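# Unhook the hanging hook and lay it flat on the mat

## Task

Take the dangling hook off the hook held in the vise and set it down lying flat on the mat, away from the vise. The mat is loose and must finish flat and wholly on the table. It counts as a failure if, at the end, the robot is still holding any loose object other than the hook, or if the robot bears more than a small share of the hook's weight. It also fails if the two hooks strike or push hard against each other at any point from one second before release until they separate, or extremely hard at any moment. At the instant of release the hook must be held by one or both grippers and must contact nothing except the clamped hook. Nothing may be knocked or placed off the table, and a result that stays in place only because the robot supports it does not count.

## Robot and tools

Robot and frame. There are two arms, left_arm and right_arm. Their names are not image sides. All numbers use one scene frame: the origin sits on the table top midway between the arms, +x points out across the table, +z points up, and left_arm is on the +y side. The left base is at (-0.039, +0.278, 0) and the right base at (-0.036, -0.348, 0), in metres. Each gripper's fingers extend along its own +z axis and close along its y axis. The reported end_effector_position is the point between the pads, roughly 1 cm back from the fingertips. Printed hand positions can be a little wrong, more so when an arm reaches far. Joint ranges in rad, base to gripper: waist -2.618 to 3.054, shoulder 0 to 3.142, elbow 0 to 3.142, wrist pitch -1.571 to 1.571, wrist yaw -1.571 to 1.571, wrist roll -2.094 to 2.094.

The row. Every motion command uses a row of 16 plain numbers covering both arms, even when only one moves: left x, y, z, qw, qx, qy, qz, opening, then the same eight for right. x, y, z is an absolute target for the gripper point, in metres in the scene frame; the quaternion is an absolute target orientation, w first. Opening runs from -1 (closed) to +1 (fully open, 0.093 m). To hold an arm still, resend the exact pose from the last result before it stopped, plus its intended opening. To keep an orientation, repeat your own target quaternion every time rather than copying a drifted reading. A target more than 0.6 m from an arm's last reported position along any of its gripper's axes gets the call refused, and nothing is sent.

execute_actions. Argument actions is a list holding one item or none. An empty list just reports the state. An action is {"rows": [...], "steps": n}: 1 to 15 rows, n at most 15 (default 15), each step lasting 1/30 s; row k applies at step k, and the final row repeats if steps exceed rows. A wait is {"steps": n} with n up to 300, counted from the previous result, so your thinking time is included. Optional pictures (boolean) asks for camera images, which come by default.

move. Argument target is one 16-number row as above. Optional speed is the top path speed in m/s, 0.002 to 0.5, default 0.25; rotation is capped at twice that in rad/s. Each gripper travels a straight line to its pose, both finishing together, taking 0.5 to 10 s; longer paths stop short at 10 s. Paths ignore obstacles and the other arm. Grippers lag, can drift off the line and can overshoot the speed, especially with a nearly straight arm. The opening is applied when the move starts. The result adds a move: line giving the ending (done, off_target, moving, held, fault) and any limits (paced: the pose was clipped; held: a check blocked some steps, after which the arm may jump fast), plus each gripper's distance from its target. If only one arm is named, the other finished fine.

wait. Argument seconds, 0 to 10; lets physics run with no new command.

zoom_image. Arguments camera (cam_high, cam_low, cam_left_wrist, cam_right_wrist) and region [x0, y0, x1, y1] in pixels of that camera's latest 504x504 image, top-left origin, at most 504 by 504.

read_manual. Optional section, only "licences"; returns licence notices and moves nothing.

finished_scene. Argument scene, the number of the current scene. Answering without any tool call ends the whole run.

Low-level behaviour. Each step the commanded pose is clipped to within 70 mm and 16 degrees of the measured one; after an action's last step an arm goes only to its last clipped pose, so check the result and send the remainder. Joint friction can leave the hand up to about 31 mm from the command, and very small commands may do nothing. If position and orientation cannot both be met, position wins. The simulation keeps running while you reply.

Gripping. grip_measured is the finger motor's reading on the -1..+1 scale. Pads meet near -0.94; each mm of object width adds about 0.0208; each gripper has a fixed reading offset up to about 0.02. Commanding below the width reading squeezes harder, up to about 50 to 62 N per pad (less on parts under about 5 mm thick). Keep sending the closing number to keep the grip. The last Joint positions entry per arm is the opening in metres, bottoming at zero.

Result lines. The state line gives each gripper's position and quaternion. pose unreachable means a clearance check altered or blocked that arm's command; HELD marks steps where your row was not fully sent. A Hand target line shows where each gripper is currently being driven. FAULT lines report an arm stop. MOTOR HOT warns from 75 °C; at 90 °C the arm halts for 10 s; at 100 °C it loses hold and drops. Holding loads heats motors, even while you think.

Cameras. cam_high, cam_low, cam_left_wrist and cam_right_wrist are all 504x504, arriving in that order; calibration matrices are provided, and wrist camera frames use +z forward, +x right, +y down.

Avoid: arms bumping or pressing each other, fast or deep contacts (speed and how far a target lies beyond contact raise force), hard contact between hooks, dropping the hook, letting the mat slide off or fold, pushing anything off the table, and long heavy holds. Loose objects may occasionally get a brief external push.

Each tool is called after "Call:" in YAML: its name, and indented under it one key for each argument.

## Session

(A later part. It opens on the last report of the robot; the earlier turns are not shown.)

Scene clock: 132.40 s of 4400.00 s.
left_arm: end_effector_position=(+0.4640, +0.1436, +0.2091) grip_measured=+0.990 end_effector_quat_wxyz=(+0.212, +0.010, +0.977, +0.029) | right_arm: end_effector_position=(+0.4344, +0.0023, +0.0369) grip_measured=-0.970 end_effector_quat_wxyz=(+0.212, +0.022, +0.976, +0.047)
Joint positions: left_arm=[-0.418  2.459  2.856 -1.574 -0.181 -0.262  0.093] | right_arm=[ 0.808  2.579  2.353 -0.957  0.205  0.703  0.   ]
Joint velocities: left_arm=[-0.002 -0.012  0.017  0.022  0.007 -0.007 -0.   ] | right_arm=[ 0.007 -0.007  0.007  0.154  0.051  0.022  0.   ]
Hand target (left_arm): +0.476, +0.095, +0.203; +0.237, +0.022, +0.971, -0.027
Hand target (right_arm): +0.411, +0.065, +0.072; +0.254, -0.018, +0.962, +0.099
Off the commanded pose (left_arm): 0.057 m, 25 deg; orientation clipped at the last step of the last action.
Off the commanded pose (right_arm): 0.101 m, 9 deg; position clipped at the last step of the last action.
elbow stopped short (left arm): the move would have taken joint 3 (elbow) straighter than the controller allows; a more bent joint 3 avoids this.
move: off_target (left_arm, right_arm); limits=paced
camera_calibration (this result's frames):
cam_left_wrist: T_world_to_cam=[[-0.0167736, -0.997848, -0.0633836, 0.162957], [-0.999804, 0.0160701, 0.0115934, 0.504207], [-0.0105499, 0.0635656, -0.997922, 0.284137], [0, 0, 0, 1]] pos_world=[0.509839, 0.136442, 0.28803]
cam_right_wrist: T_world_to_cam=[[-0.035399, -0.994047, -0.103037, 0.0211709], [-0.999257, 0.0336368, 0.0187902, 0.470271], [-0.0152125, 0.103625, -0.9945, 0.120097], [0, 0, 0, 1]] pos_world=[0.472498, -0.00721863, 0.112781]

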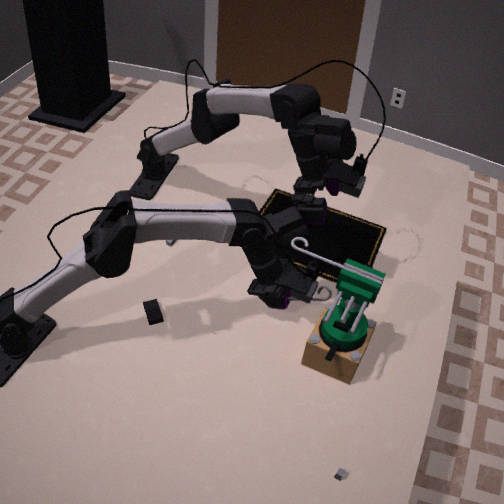

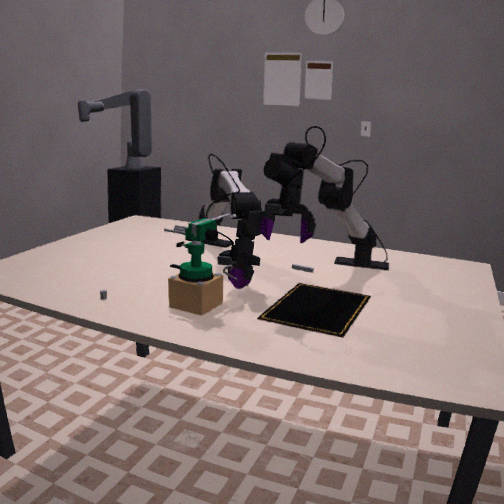

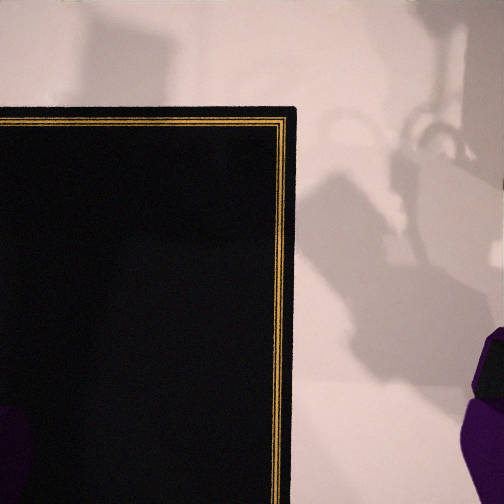

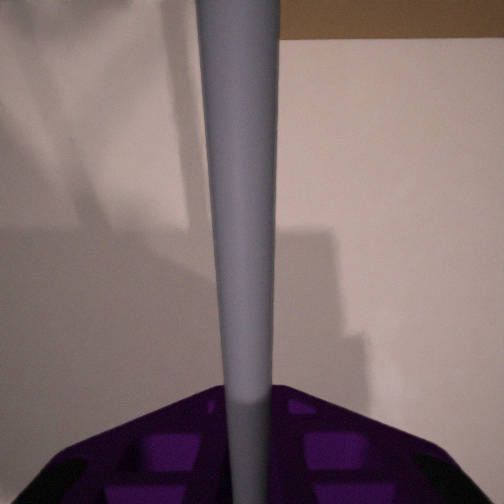

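Call:
move:
  target: [0.40,0.25,0.25,0.212,0,0.977,0,1,0.36,0.04,0.06,0.17,0,0.985,0,-1]
  speed: 0.1

Call:
move:
  target: [0.40,0.25,0.25,0.212,0,0.977,0,1,0.36,0.04,0.015,0.1,0,0.995,0,-1]
  speed: 0.04

Call:
move:
  target: [0.40,0.25,0.25,0.212,0,0.977,0,1,0.36,0.04,0.015,0.1,0,0.995,0,1]

Call:
move:
  target: [0.40,0.25,0.25,0.212,0,0.977,0,1,0.25,-0.2,0.2,0.1,0,0.995,0,1]
  speed: 0.15

Scene clock: 135.63 s of 4400.00 s.
left_arm: end_effector_position=(+0.3985, +0.2467, +0.2464) grip_measured=+0.990 end_effector_quat_wxyz=(+0.203, -0.002, +0.979, +0.005) | right_arm: end_effector_position=(+0.3587, +0.0381, +0.0605) grip_measured=-0.970 end_effector_quat_wxyz=(+0.165, -0.004, +0.986, +0.004)
Joint positions: left_arm=[-0.187  1.939  2.146 -1.371 -0.046 -0.083  0.093] | right_arm=[ 0.956  2.615  2.557 -1.28   0.24   0.81   0.   ]
Joint velocities: left_arm=[ 0.002 -0.007  0.002  0.007 -0.007 -0.007 -0.001] | right_arm=[-0.002 -0.002  0.017 -0.022 -0.051 -0.095  0.   ]
Hand target (left_arm): +0.398, +0.249, +0.249; +0.210, +0.000, +0.978, +0.002
Hand target (right_arm): +0.360, +0.039, +0.060; +0.170, +0.000, +0.985, +0.001
Off the commanded pose (left_arm): 0.005 m, 1 deg.
Off the commanded pose (right_arm): 0.002 m, 1 deg.
move: done
camera_calibration (this result's frames):
cam_left_wrist: T_world_to_cam=[[-0.0040843, -0.99993, -0.0110726, 0.249719], [-0.999535, 0.00374767, 0.0302539, 0.434953], [-0.0302103, 0.0111911, -0.999481, 0.335274], [0, 0, 0, 1]] pos_world=[0.445899, 0.24432, 0.324706]
cam_right_wrist: T_world_to_cam=[[-0.00267183, -0.999961, -0.00846806, 0.0392199], [-0.993811, 0.00171478, 0.111074, 0.386647], [-0.111055, 0.00871242, -0.993776, 0.176655], [0, 0, 0, 1]] pos_world=[0.403977, 0.0370163, 0.132941]

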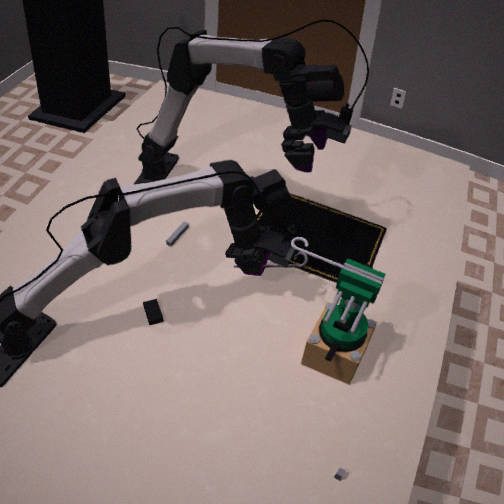

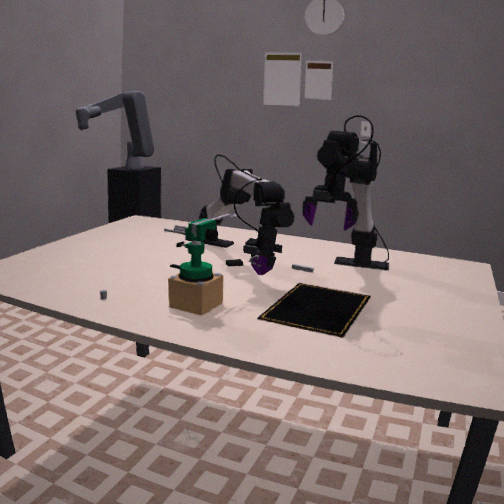

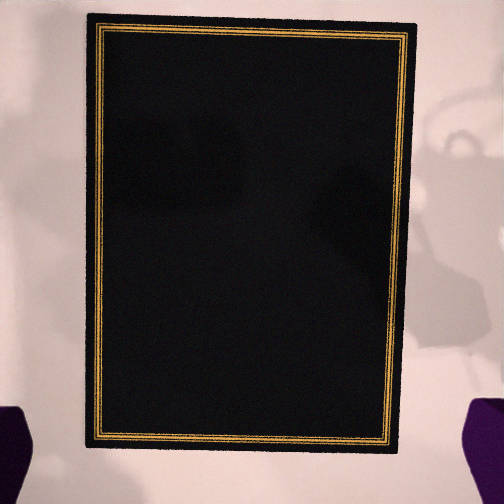

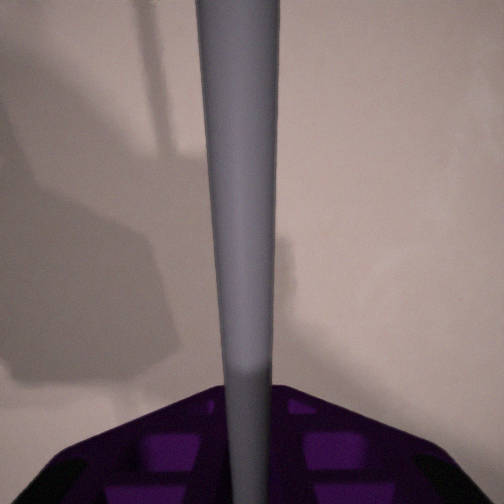

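Scene clock: 137.53 s of 4400.00 s.
left_arm: end_effector_position=(+0.3984, +0.2457, +0.2463) grip_measured=+0.990 end_effector_quat_wxyz=(+0.203, +0.001, +0.979, +0.002) | right_arm: end_effector_position=(+0.3578, +0.0440, +0.0197) grip_measured=-0.970 end_effector_quat_wxyz=(+0.112, -0.003, +0.994, +0.009)
Joint positions: left_arm=[-0.187  1.939  2.146 -1.371 -0.039 -0.079  0.093] | right_arm=[ 0.938  2.826  2.832 -1.41   0.152  0.81   0.   ]
Joint velocities: left_arm=[-0.007  0.002  0.002  0.066 -0.081  0.007  0.   ] | right_arm=[ 0.012  0.002  0.022 -0.037 -0.007 -0.037  0.   ]
Hand target (left_arm): +0.400, +0.250, +0.250; +0.212, -0.000, +0.977, +0.000
Hand target (right_arm): +0.360, +0.040, +0.015; +0.106, -0.000, +0.994, +0.007
Off the commanded pose (left_arm): 0.006 m, 1 deg.
Off the commanded pose (right_arm): 0.007 m, 2 deg.
elbow stopped short (right arm): the move would have taken joint 3 (elbow) straighter than the controller allows; a more bent joint 3 avoids this.
move: done
camera_calibration (this result's frames):
cam_left_wrist: T_world_to_cam=[[-0.0101542, -0.999926, -0.00665183, 0.249959], [-0.999477, 0.00994488, 0.0307789, 0.433205], [-0.0307105, 0.00696089, -0.999504, 0.336486], [0, 0, 0, 1]] pos_world=[0.44585, 0.24329, 0.324648]
cam_right_wrist: T_world_to_cam=[[-0.00451872, -0.999847, -0.0169082, 0.0455937], [-0.975974, 0.00072624, 0.217884, 0.381813], [-0.217838, 0.0174865, -0.975828, 0.173423], [0, 0, 0, 1]] pos_world=[0.410624, 0.0422768, 0.0868111]

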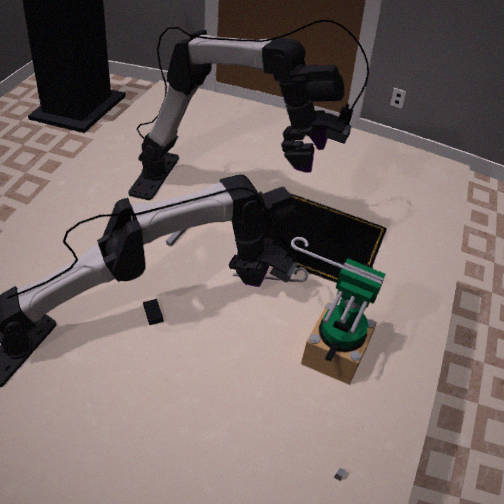

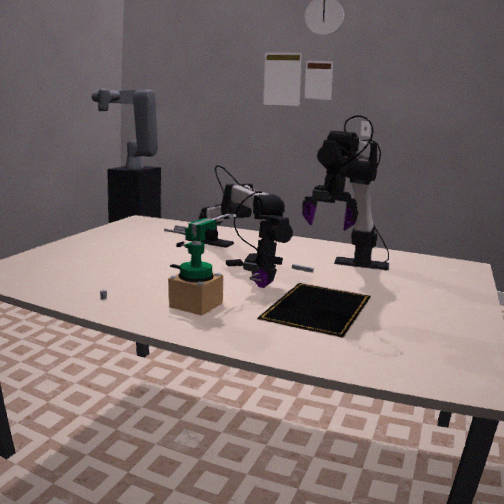

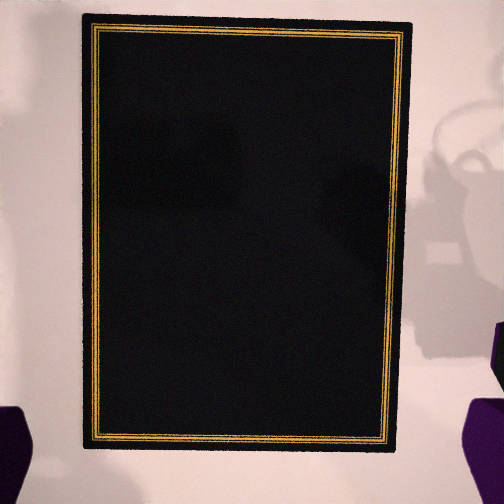

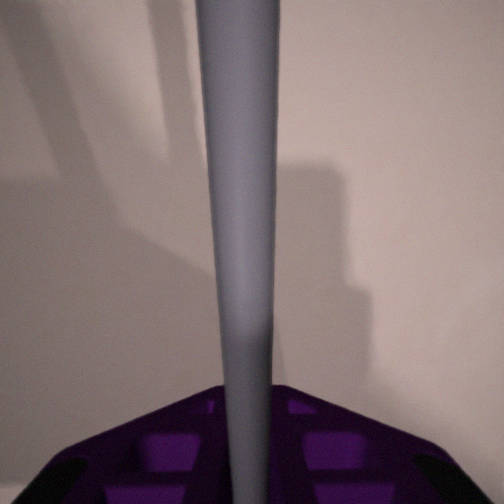

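Scene clock: 138.23 s of 4400.00 s.
left_arm: end_effector_position=(+0.3984, +0.2457, +0.2463) grip_measured=+0.990 end_effector_quat_wxyz=(+0.203, +0.001, +0.979, +0.002) | right_arm: end_effector_position=(+0.3577, +0.0440, +0.0198) grip_measured=+0.999 end_effector_quat_wxyz=(+0.111, -0.003, +0.994, +0.009)
Joint positions: left_arm=[-0.187  1.939  2.146 -1.371 -0.039 -0.079  0.093] | right_arm=[ 0.938  2.826  2.832 -1.411  0.151  0.81   0.093]
Joint velocities: left_arm=[ 0.007  0.002 -0.007 -0.022  0.007 -0.007 -0.   ] | right_arm=[ 0.012  0.002  0.022 -0.022 -0.051  0.007 -0.001]
Hand target (left_arm): +0.400, +0.250, +0.250; +0.212, -0.000, +0.977, +0.000
Hand target (right_arm): +0.360, +0.040, +0.015; +0.105, -0.001, +0.994, +0.006
Off the commanded pose (left_arm): 0.006 m, 1 deg.
Off the commanded pose (right_arm): 0.007 m, 2 deg.
elbow stopped short (right arm): the move would have taken joint 3 (elbow) straighter than the controller allows; a more bent joint 3 avoids this.
move: done
camera_calibration (this result's frames):
cam_left_wrist: T_world_to_cam=[[-0.0101542, -0.999926, -0.00665183, 0.249959], [-0.999477, 0.00994488, 0.0307789, 0.433205], [-0.0307105, 0.00696089, -0.999504, 0.336486], [0, 0, 0, 1]] pos_world=[0.44585, 0.24329, 0.324648]
cam_right_wrist: T_world_to_cam=[[-0.00446034, -0.999843, -0.0171612, 0.0456056], [-0.975914, 0.000609204, 0.218155, 0.381713], [-0.21811, 0.0177209, -0.975763, 0.173577], [0, 0, 0, 1]] pos_world=[0.410582, 0.0422899, 0.0868798]

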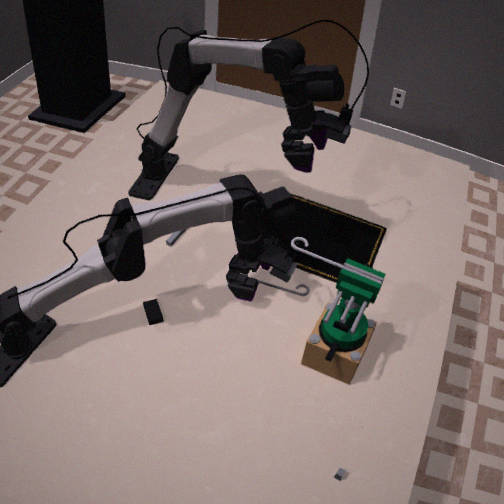

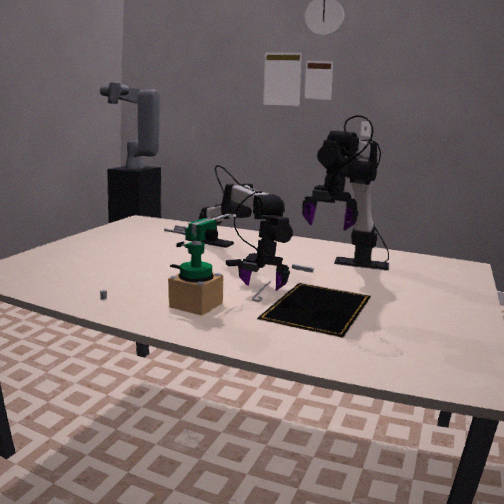

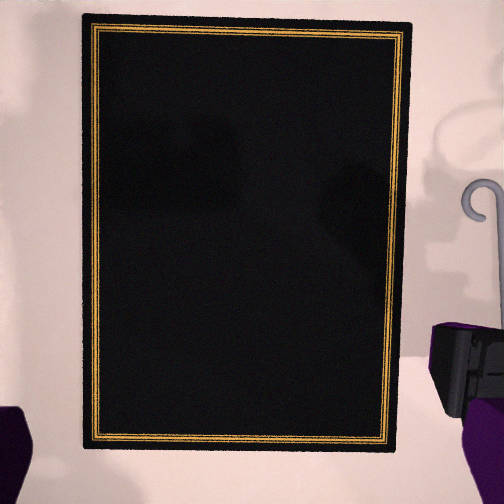

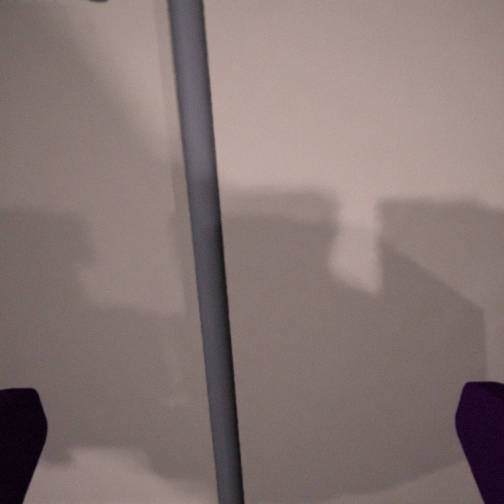

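Scene clock: 140.87 s of 4400.00 s.
left_arm: end_effector_position=(+0.3984, +0.2457, +0.2463) grip_measured=+0.990 end_effector_quat_wxyz=(+0.203, +0.001, +0.979, +0.002) | right_arm: end_effector_position=(+0.2573, -0.1963, +0.2030) grip_measured=+0.999 end_effector_quat_wxyz=(+0.116, +0.004, +0.993, +0.006)
Joint positions: left_arm=[-0.187  1.939  2.146 -1.371 -0.039 -0.079  0.093] | right_arm=[ 0.641  1.633  1.642 -1.374  0.108  0.53   0.093]
Joint velocities: left_arm=[ 0.017  0.002 -0.027 -0.037 -0.022 -0.081  0.001] | right_arm=[ 0.002  0.012 -0.007 -0.11  -0.007 -0.022  0.001]
Hand target (left_arm): +0.400, +0.250, +0.250; +0.212, -0.000, +0.977, +0.000
Hand target (right_arm): +0.250, -0.201, +0.197; +0.101, -0.000, +0.995, +0.001
Off the commanded pose (left_arm): 0.006 m, 1 deg.
Off the commanded pose (right_arm): 0.009 m, 2 deg.
move: done
camera_calibration (this result's frames):
cam_left_wrist: T_world_to_cam=[[-0.0101542, -0.999926, -0.00665183, 0.249959], [-0.999477, 0.00994488, 0.0307789, 0.433205], [-0.0307105, 0.00696089, -0.999504, 0.336486], [0, 0, 0, 1]] pos_world=[0.44585, 0.24329, 0.324648]
cam_right_wrist: T_world_to_cam=[[-0.0198737, -0.999725, -0.0124154, -0.188885], [-0.977518, 0.016822, 0.210181, 0.249072], [-0.209914, 0.0163133, -0.977584, 0.33269], [0, 0, 0, 1]] pos_world=[0.309555, -0.19845, 0.270537]

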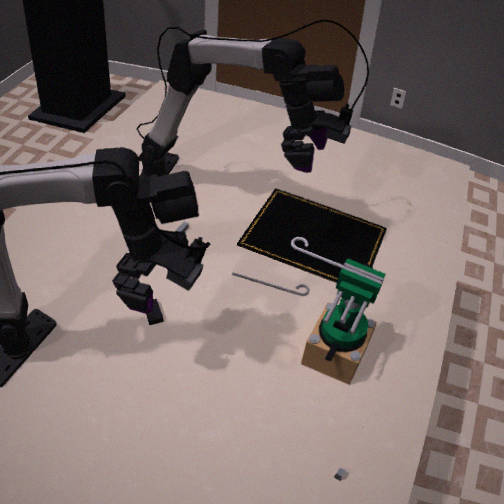

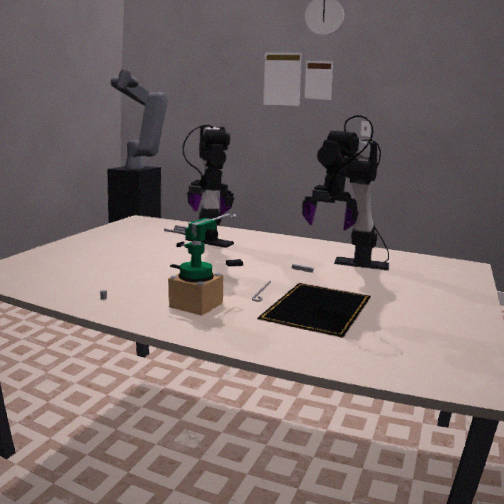

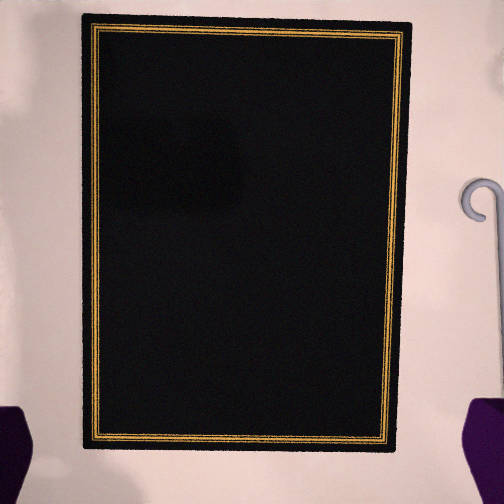

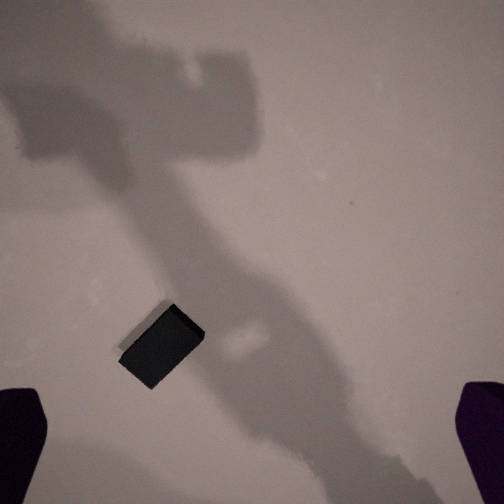

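Call:
move:
  target: [0.40,0.055,0.08,0.1,0,0.995,0,1,0.25,-0.2,0.2,0.1,0,0.995,0,1]
  speed: 0.2

Call:
move:
  target: [0.40,0.055,0.008,0.1,0,0.995,0,1,0.25,-0.2,0.2,0.1,0,0.995,0,1]
  speed: 0.05

Call:
move:
  target: [0.40,0.055,0.008,0.1,0,0.995,0,-1,0.25,-0.2,0.2,0.1,0,0.995,0,1]

Call:
move:
  target: [0.40,0.055,0.08,0.1,0,0.995,0,-1,0.25,-0.2,0.2,0.1,0,0.995,0,1]
  speed: 0.1

Scene clock: 144.13 s of 4400.00 s.
left_arm: end_effector_position=(+0.3979, +0.0596, +0.0690) grip_measured=+0.990 end_effector_quat_wxyz=(+0.081, +0.007, +0.997, +0.006) | right_arm: end_effector_position=(+0.2541, -0.1980, +0.2022) grip_measured=+0.999 end_effector_quat_wxyz=(+0.109, +0.003, +0.994, +0.002)
Joint positions: left_arm=[-0.591  2.333  2.108 -1.207 -0.086 -0.474  0.093] | right_arm=[ 0.641  1.633  1.642 -1.39   0.107  0.528  0.093]
Joint velocities: left_arm=[-0.002 -0.007 -0.007 -0.007 -0.022  0.007 -0.002] | right_arm=[ 0.012 -0.022 -0.002 -0.066 -0.037 -0.022 -0.   ]
Hand target (left_arm): +0.406, +0.054, +0.081; +0.102, +0.001, +0.995, -0.004
Hand target (right_arm): +0.250, -0.200, +0.200; +0.100, +0.000, +0.995, +0.000
Off the commanded pose (left_arm): 0.012 m, 2 deg.
Off the commanded pose (right_arm): 0.005 m, 1 deg.
move: off_target (left_arm)
camera_calibration (this result's frames):
cam_left_wrist: T_world_to_cam=[[-0.0219633, -0.999689, -0.0117843, 0.0677943], [-0.961903, 0.0179173, 0.272804, 0.407912], [-0.272508, 0.017327, -0.961997, 0.253536], [0, 0, 0, 1]] pos_world=[0.462952, 0.0560715, 0.13342]
cam_right_wrist: T_world_to_cam=[[-0.0179798, -0.999828, -0.00463797, -0.192752], [-0.974622, 0.0164909, 0.223247, 0.242709], [-0.223132, 0.0085342, -0.974751, 0.332575], [0, 0, 0, 1]] pos_world=[0.307292, -0.19956, 0.269099]

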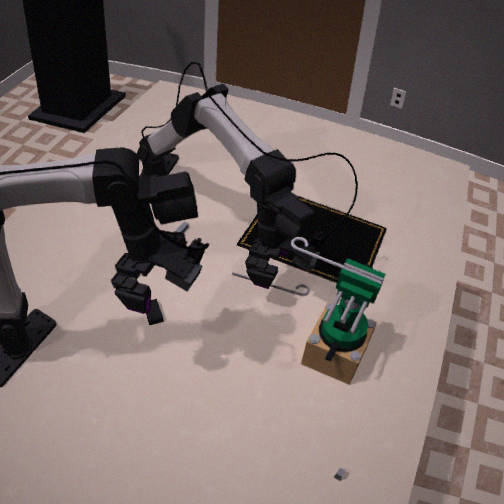

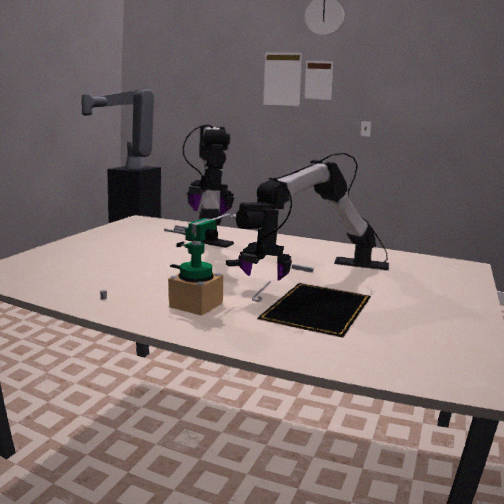

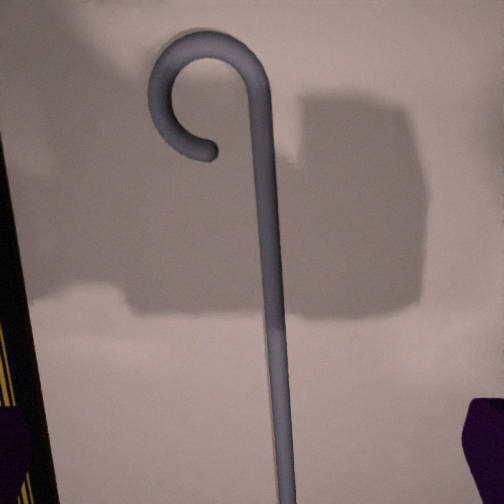

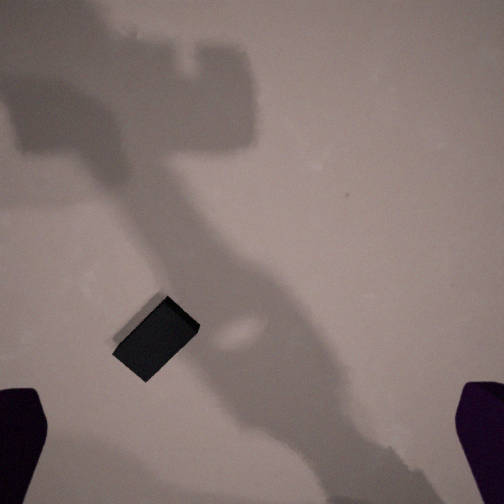

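Scene clock: 145.60 s of 4400.00 s.
left_arm: end_effector_position=(+0.4014, +0.0581, +0.0240) grip_measured=+0.990 end_effector_quat_wxyz=(+0.095, +0.001, +0.995, -0.001) | right_arm: end_effector_position=(+0.2540, -0.1980, +0.2022) grip_measured=+0.999 end_effector_quat_wxyz=(+0.109, +0.003, +0.994, +0.002)
Joint positions: left_arm=[-0.591  2.332  1.924 -0.992 -0.087 -0.484  0.093] | right_arm=[ 0.641  1.633  1.642 -1.39   0.107  0.528  0.093]
Joint velocities: left_arm=[ 0.007 -0.012 -0.007 -0.022  0.022  0.051 -0.   ] | right_arm=[-0.017 -0.007 -0.012 -0.022  0.037  0.007  0.001]
Hand target (left_arm): +0.401, +0.055, +0.008; +0.099, -0.000, +0.995, +0.000
Hand target (right_arm): +0.250, -0.200, +0.200; +0.100, +0.000, +0.995, +0.000
Off the commanded pose (left_arm): 0.016 m, 1 deg.
Off the commanded pose (right_arm): 0.005 m, 1 deg.
move: off_target (left_arm)
camera_calibration (this result's frames):
cam_left_wrist: T_world_to_cam=[[-0.0110906, -0.999934, 0.0029315, 0.0610801], [-0.969311, 0.0114709, 0.245572, 0.427533], [-0.245589, -0.000117987, -0.969374, 0.201563], [0, 0, 0, 1]] pos_world=[0.464591, 0.0561957, 0.0902213]
cam_right_wrist: T_world_to_cam=[[-0.0179812, -0.999828, -0.00443854, -0.19284], [-0.974549, 0.0165341, 0.223565, 0.242564], [-0.223453, 0.00834554, -0.974679, 0.33257], [0, 0, 0, 1]] pos_world=[0.307236, -0.199593, 0.269065]

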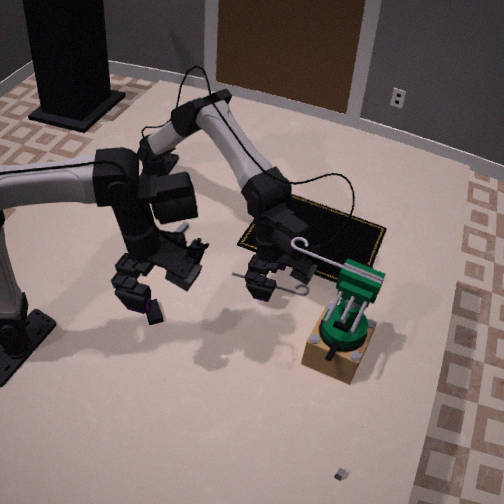

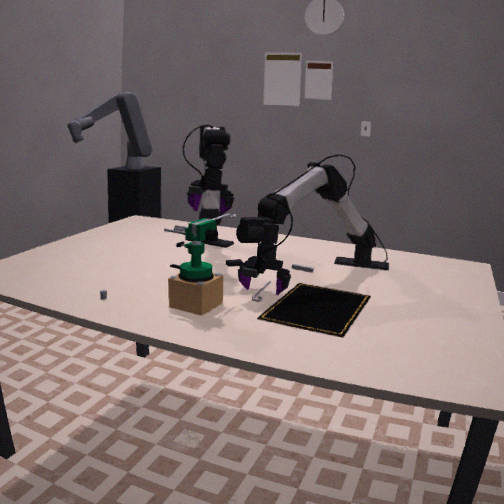

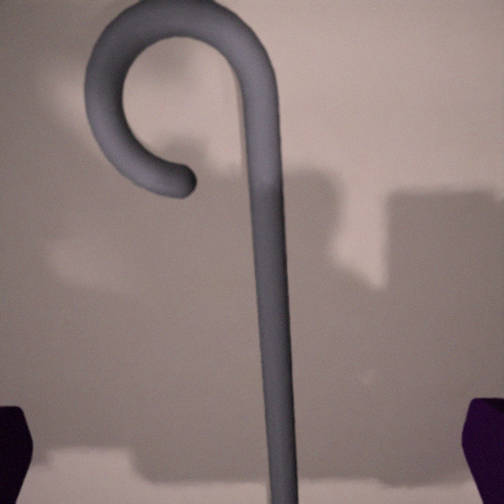

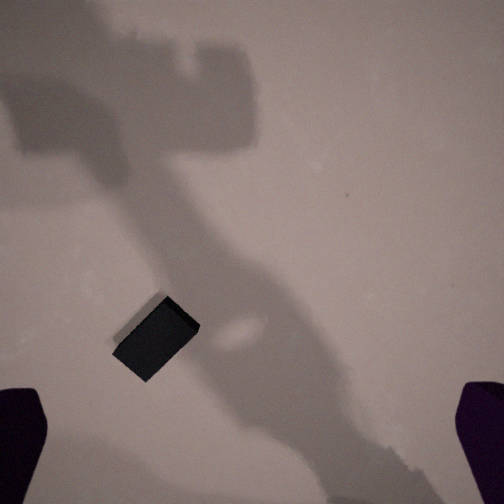

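Scene clock: 146.30 s of 4400.00 s.
left_arm: end_effector_position=(+0.4026, +0.0579, +0.0239) grip_measured=-0.991 end_effector_quat_wxyz=(+0.100, +0.000, +0.995, -0.003) | right_arm: end_effector_position=(+0.2540, -0.1980, +0.2022) grip_measured=+0.999 end_effector_quat_wxyz=(+0.109, +0.003, +0.994, +0.002)
Joint positions: left_arm=[-0.591  2.328  1.914 -0.977 -0.09  -0.485  0.   ] | right_arm=[ 0.641  1.633  1.642 -1.39   0.107  0.528  0.093]
Joint velocities: left_arm=[ 0.002  0.012 -0.007 -0.095 -0.022  0.022  0.   ] | right_arm=[-0.007 -0.007 -0.017  0.037 -0.095  0.037 -0.   ]
Hand target (left_arm): +0.400, +0.055, +0.008; +0.099, -0.000, +0.995, +0.000
Hand target (right_arm): +0.250, -0.200, +0.200; +0.100, +0.000, +0.995, +0.000
Off the commanded pose (left_arm): 0.016 m, 0 deg.
Off the commanded pose (right_arm): 0.005 m, 1 deg.
move: off_target (left_arm)
camera_calibration (this result's frames):
cam_left_wrist: T_world_to_cam=[[-0.0103579, -0.999932, 0.00543314, 0.0605284], [-0.9716, 0.0113487, 0.236356, 0.429865], [-0.236401, -0.00283069, -0.971651, 0.198312], [0, 0, 0, 1]] pos_world=[0.465165, 0.0562073, 0.0907604]
cam_right_wrist: T_world_to_cam=[[-0.0179812, -0.999828, -0.00443854, -0.19284], [-0.974549, 0.0165341, 0.223565, 0.242564], [-0.223453, 0.00834554, -0.974679, 0.33257], [0, 0, 0, 1]] pos_world=[0.307236, -0.199593, 0.269065]

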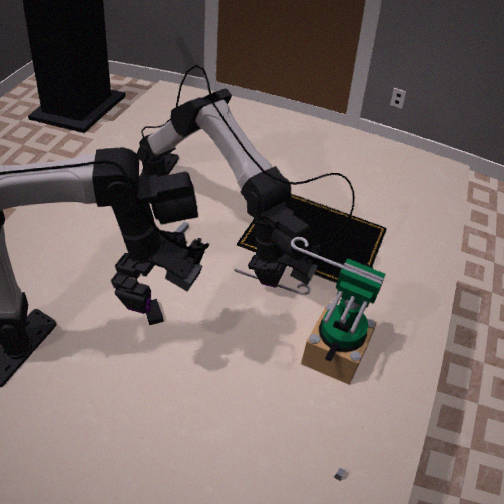

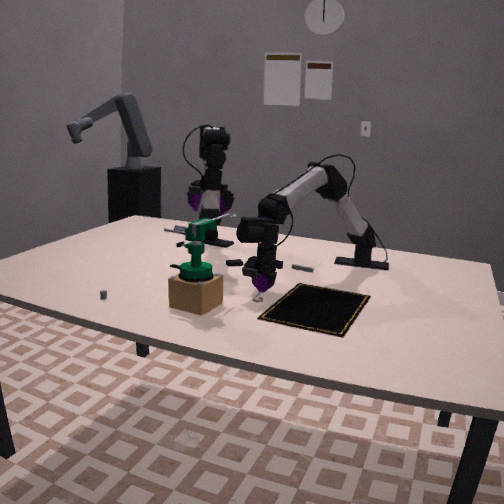

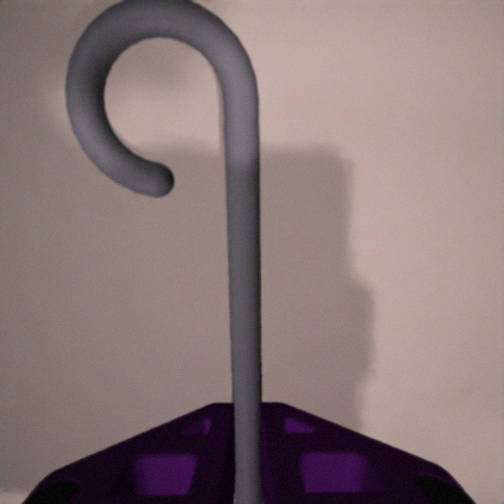

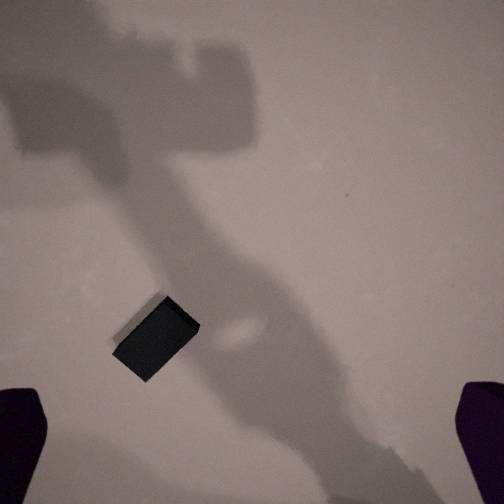

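Scene clock: 147.47 s of 4400.00 s.
left_arm: end_effector_position=(+0.3944, +0.0623, +0.0618) grip_measured=-0.991 end_effector_quat_wxyz=(+0.079, +0.001, +0.997, +0.008) | right_arm: end_effector_position=(+0.2540, -0.1980, +0.2022) grip_measured=+0.999 end_effector_quat_wxyz=(+0.109, +0.003, +0.994, +0.002)
Joint positions: left_arm=[-0.591  2.319  2.056 -1.176 -0.09  -0.485  0.   ] | right_arm=[ 0.641  1.633  1.642 -1.39   0.107  0.528  0.093]
Joint velocities: left_arm=[ 0.002 -0.007  0.002 -0.007 -0.007  0.051  0.   ] | right_arm=[-0.017  0.017 -0.007 -0.022  0.066 -0.022  0.   ]
Hand target (left_arm): +0.398, +0.056, +0.080; +0.100, -0.000, +0.995, -0.001
Hand target (right_arm): +0.250, -0.200, +0.200; +0.100, +0.000, +0.995, +0.000
Off the commanded pose (left_arm): 0.020 m, 3 deg.
Off the commanded pose (right_arm): 0.005 m, 1 deg.
move: off_target (left_arm)
camera_calibration (this result's frames):
cam_left_wrist: T_world_to_cam=[[-0.0102123, -0.999812, -0.0164636, 0.0659378], [-0.960911, 0.00525688, 0.276808, 0.406554], [-0.276669, 0.0186469, -0.960784, 0.247039], [0, 0, 0, 1]] pos_world=[0.459684, 0.0591817, 0.125899]
cam_right_wrist: T_world_to_cam=[[-0.0179812, -0.999828, -0.00443854, -0.19284], [-0.974549, 0.0165341, 0.223565, 0.242564], [-0.223453, 0.00834554, -0.974679, 0.33257], [0, 0, 0, 1]] pos_world=[0.307236, -0.199593, 0.269065]

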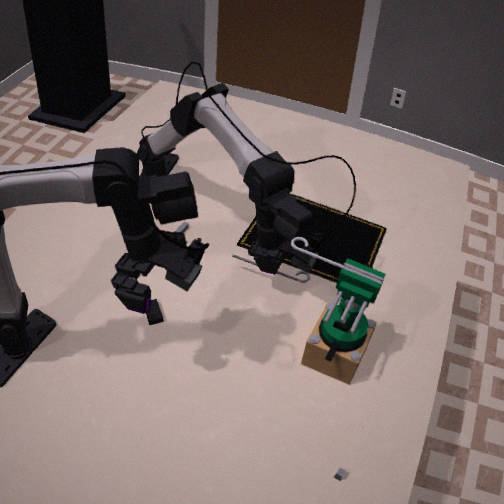

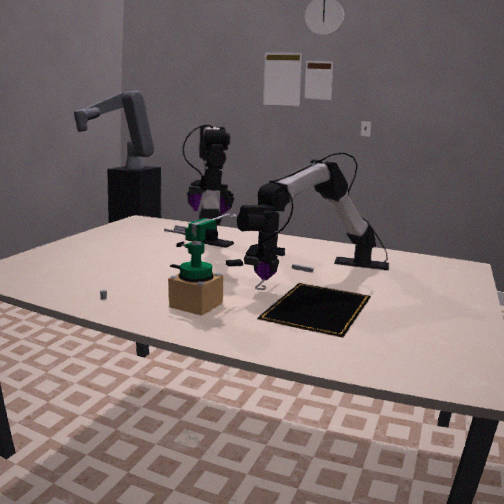

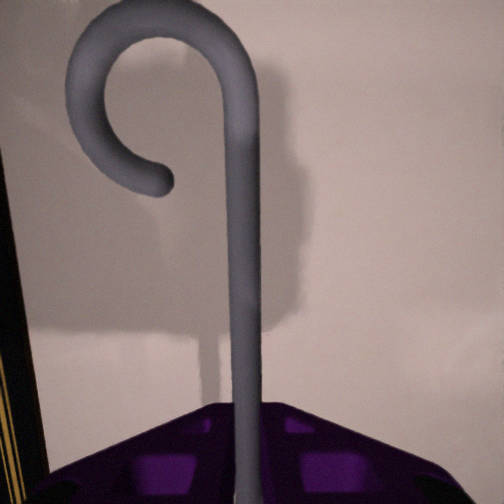

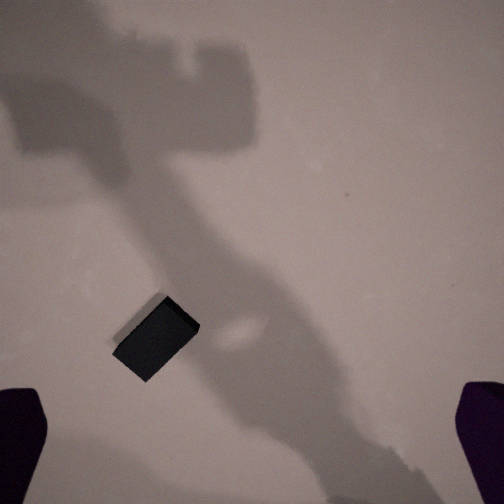

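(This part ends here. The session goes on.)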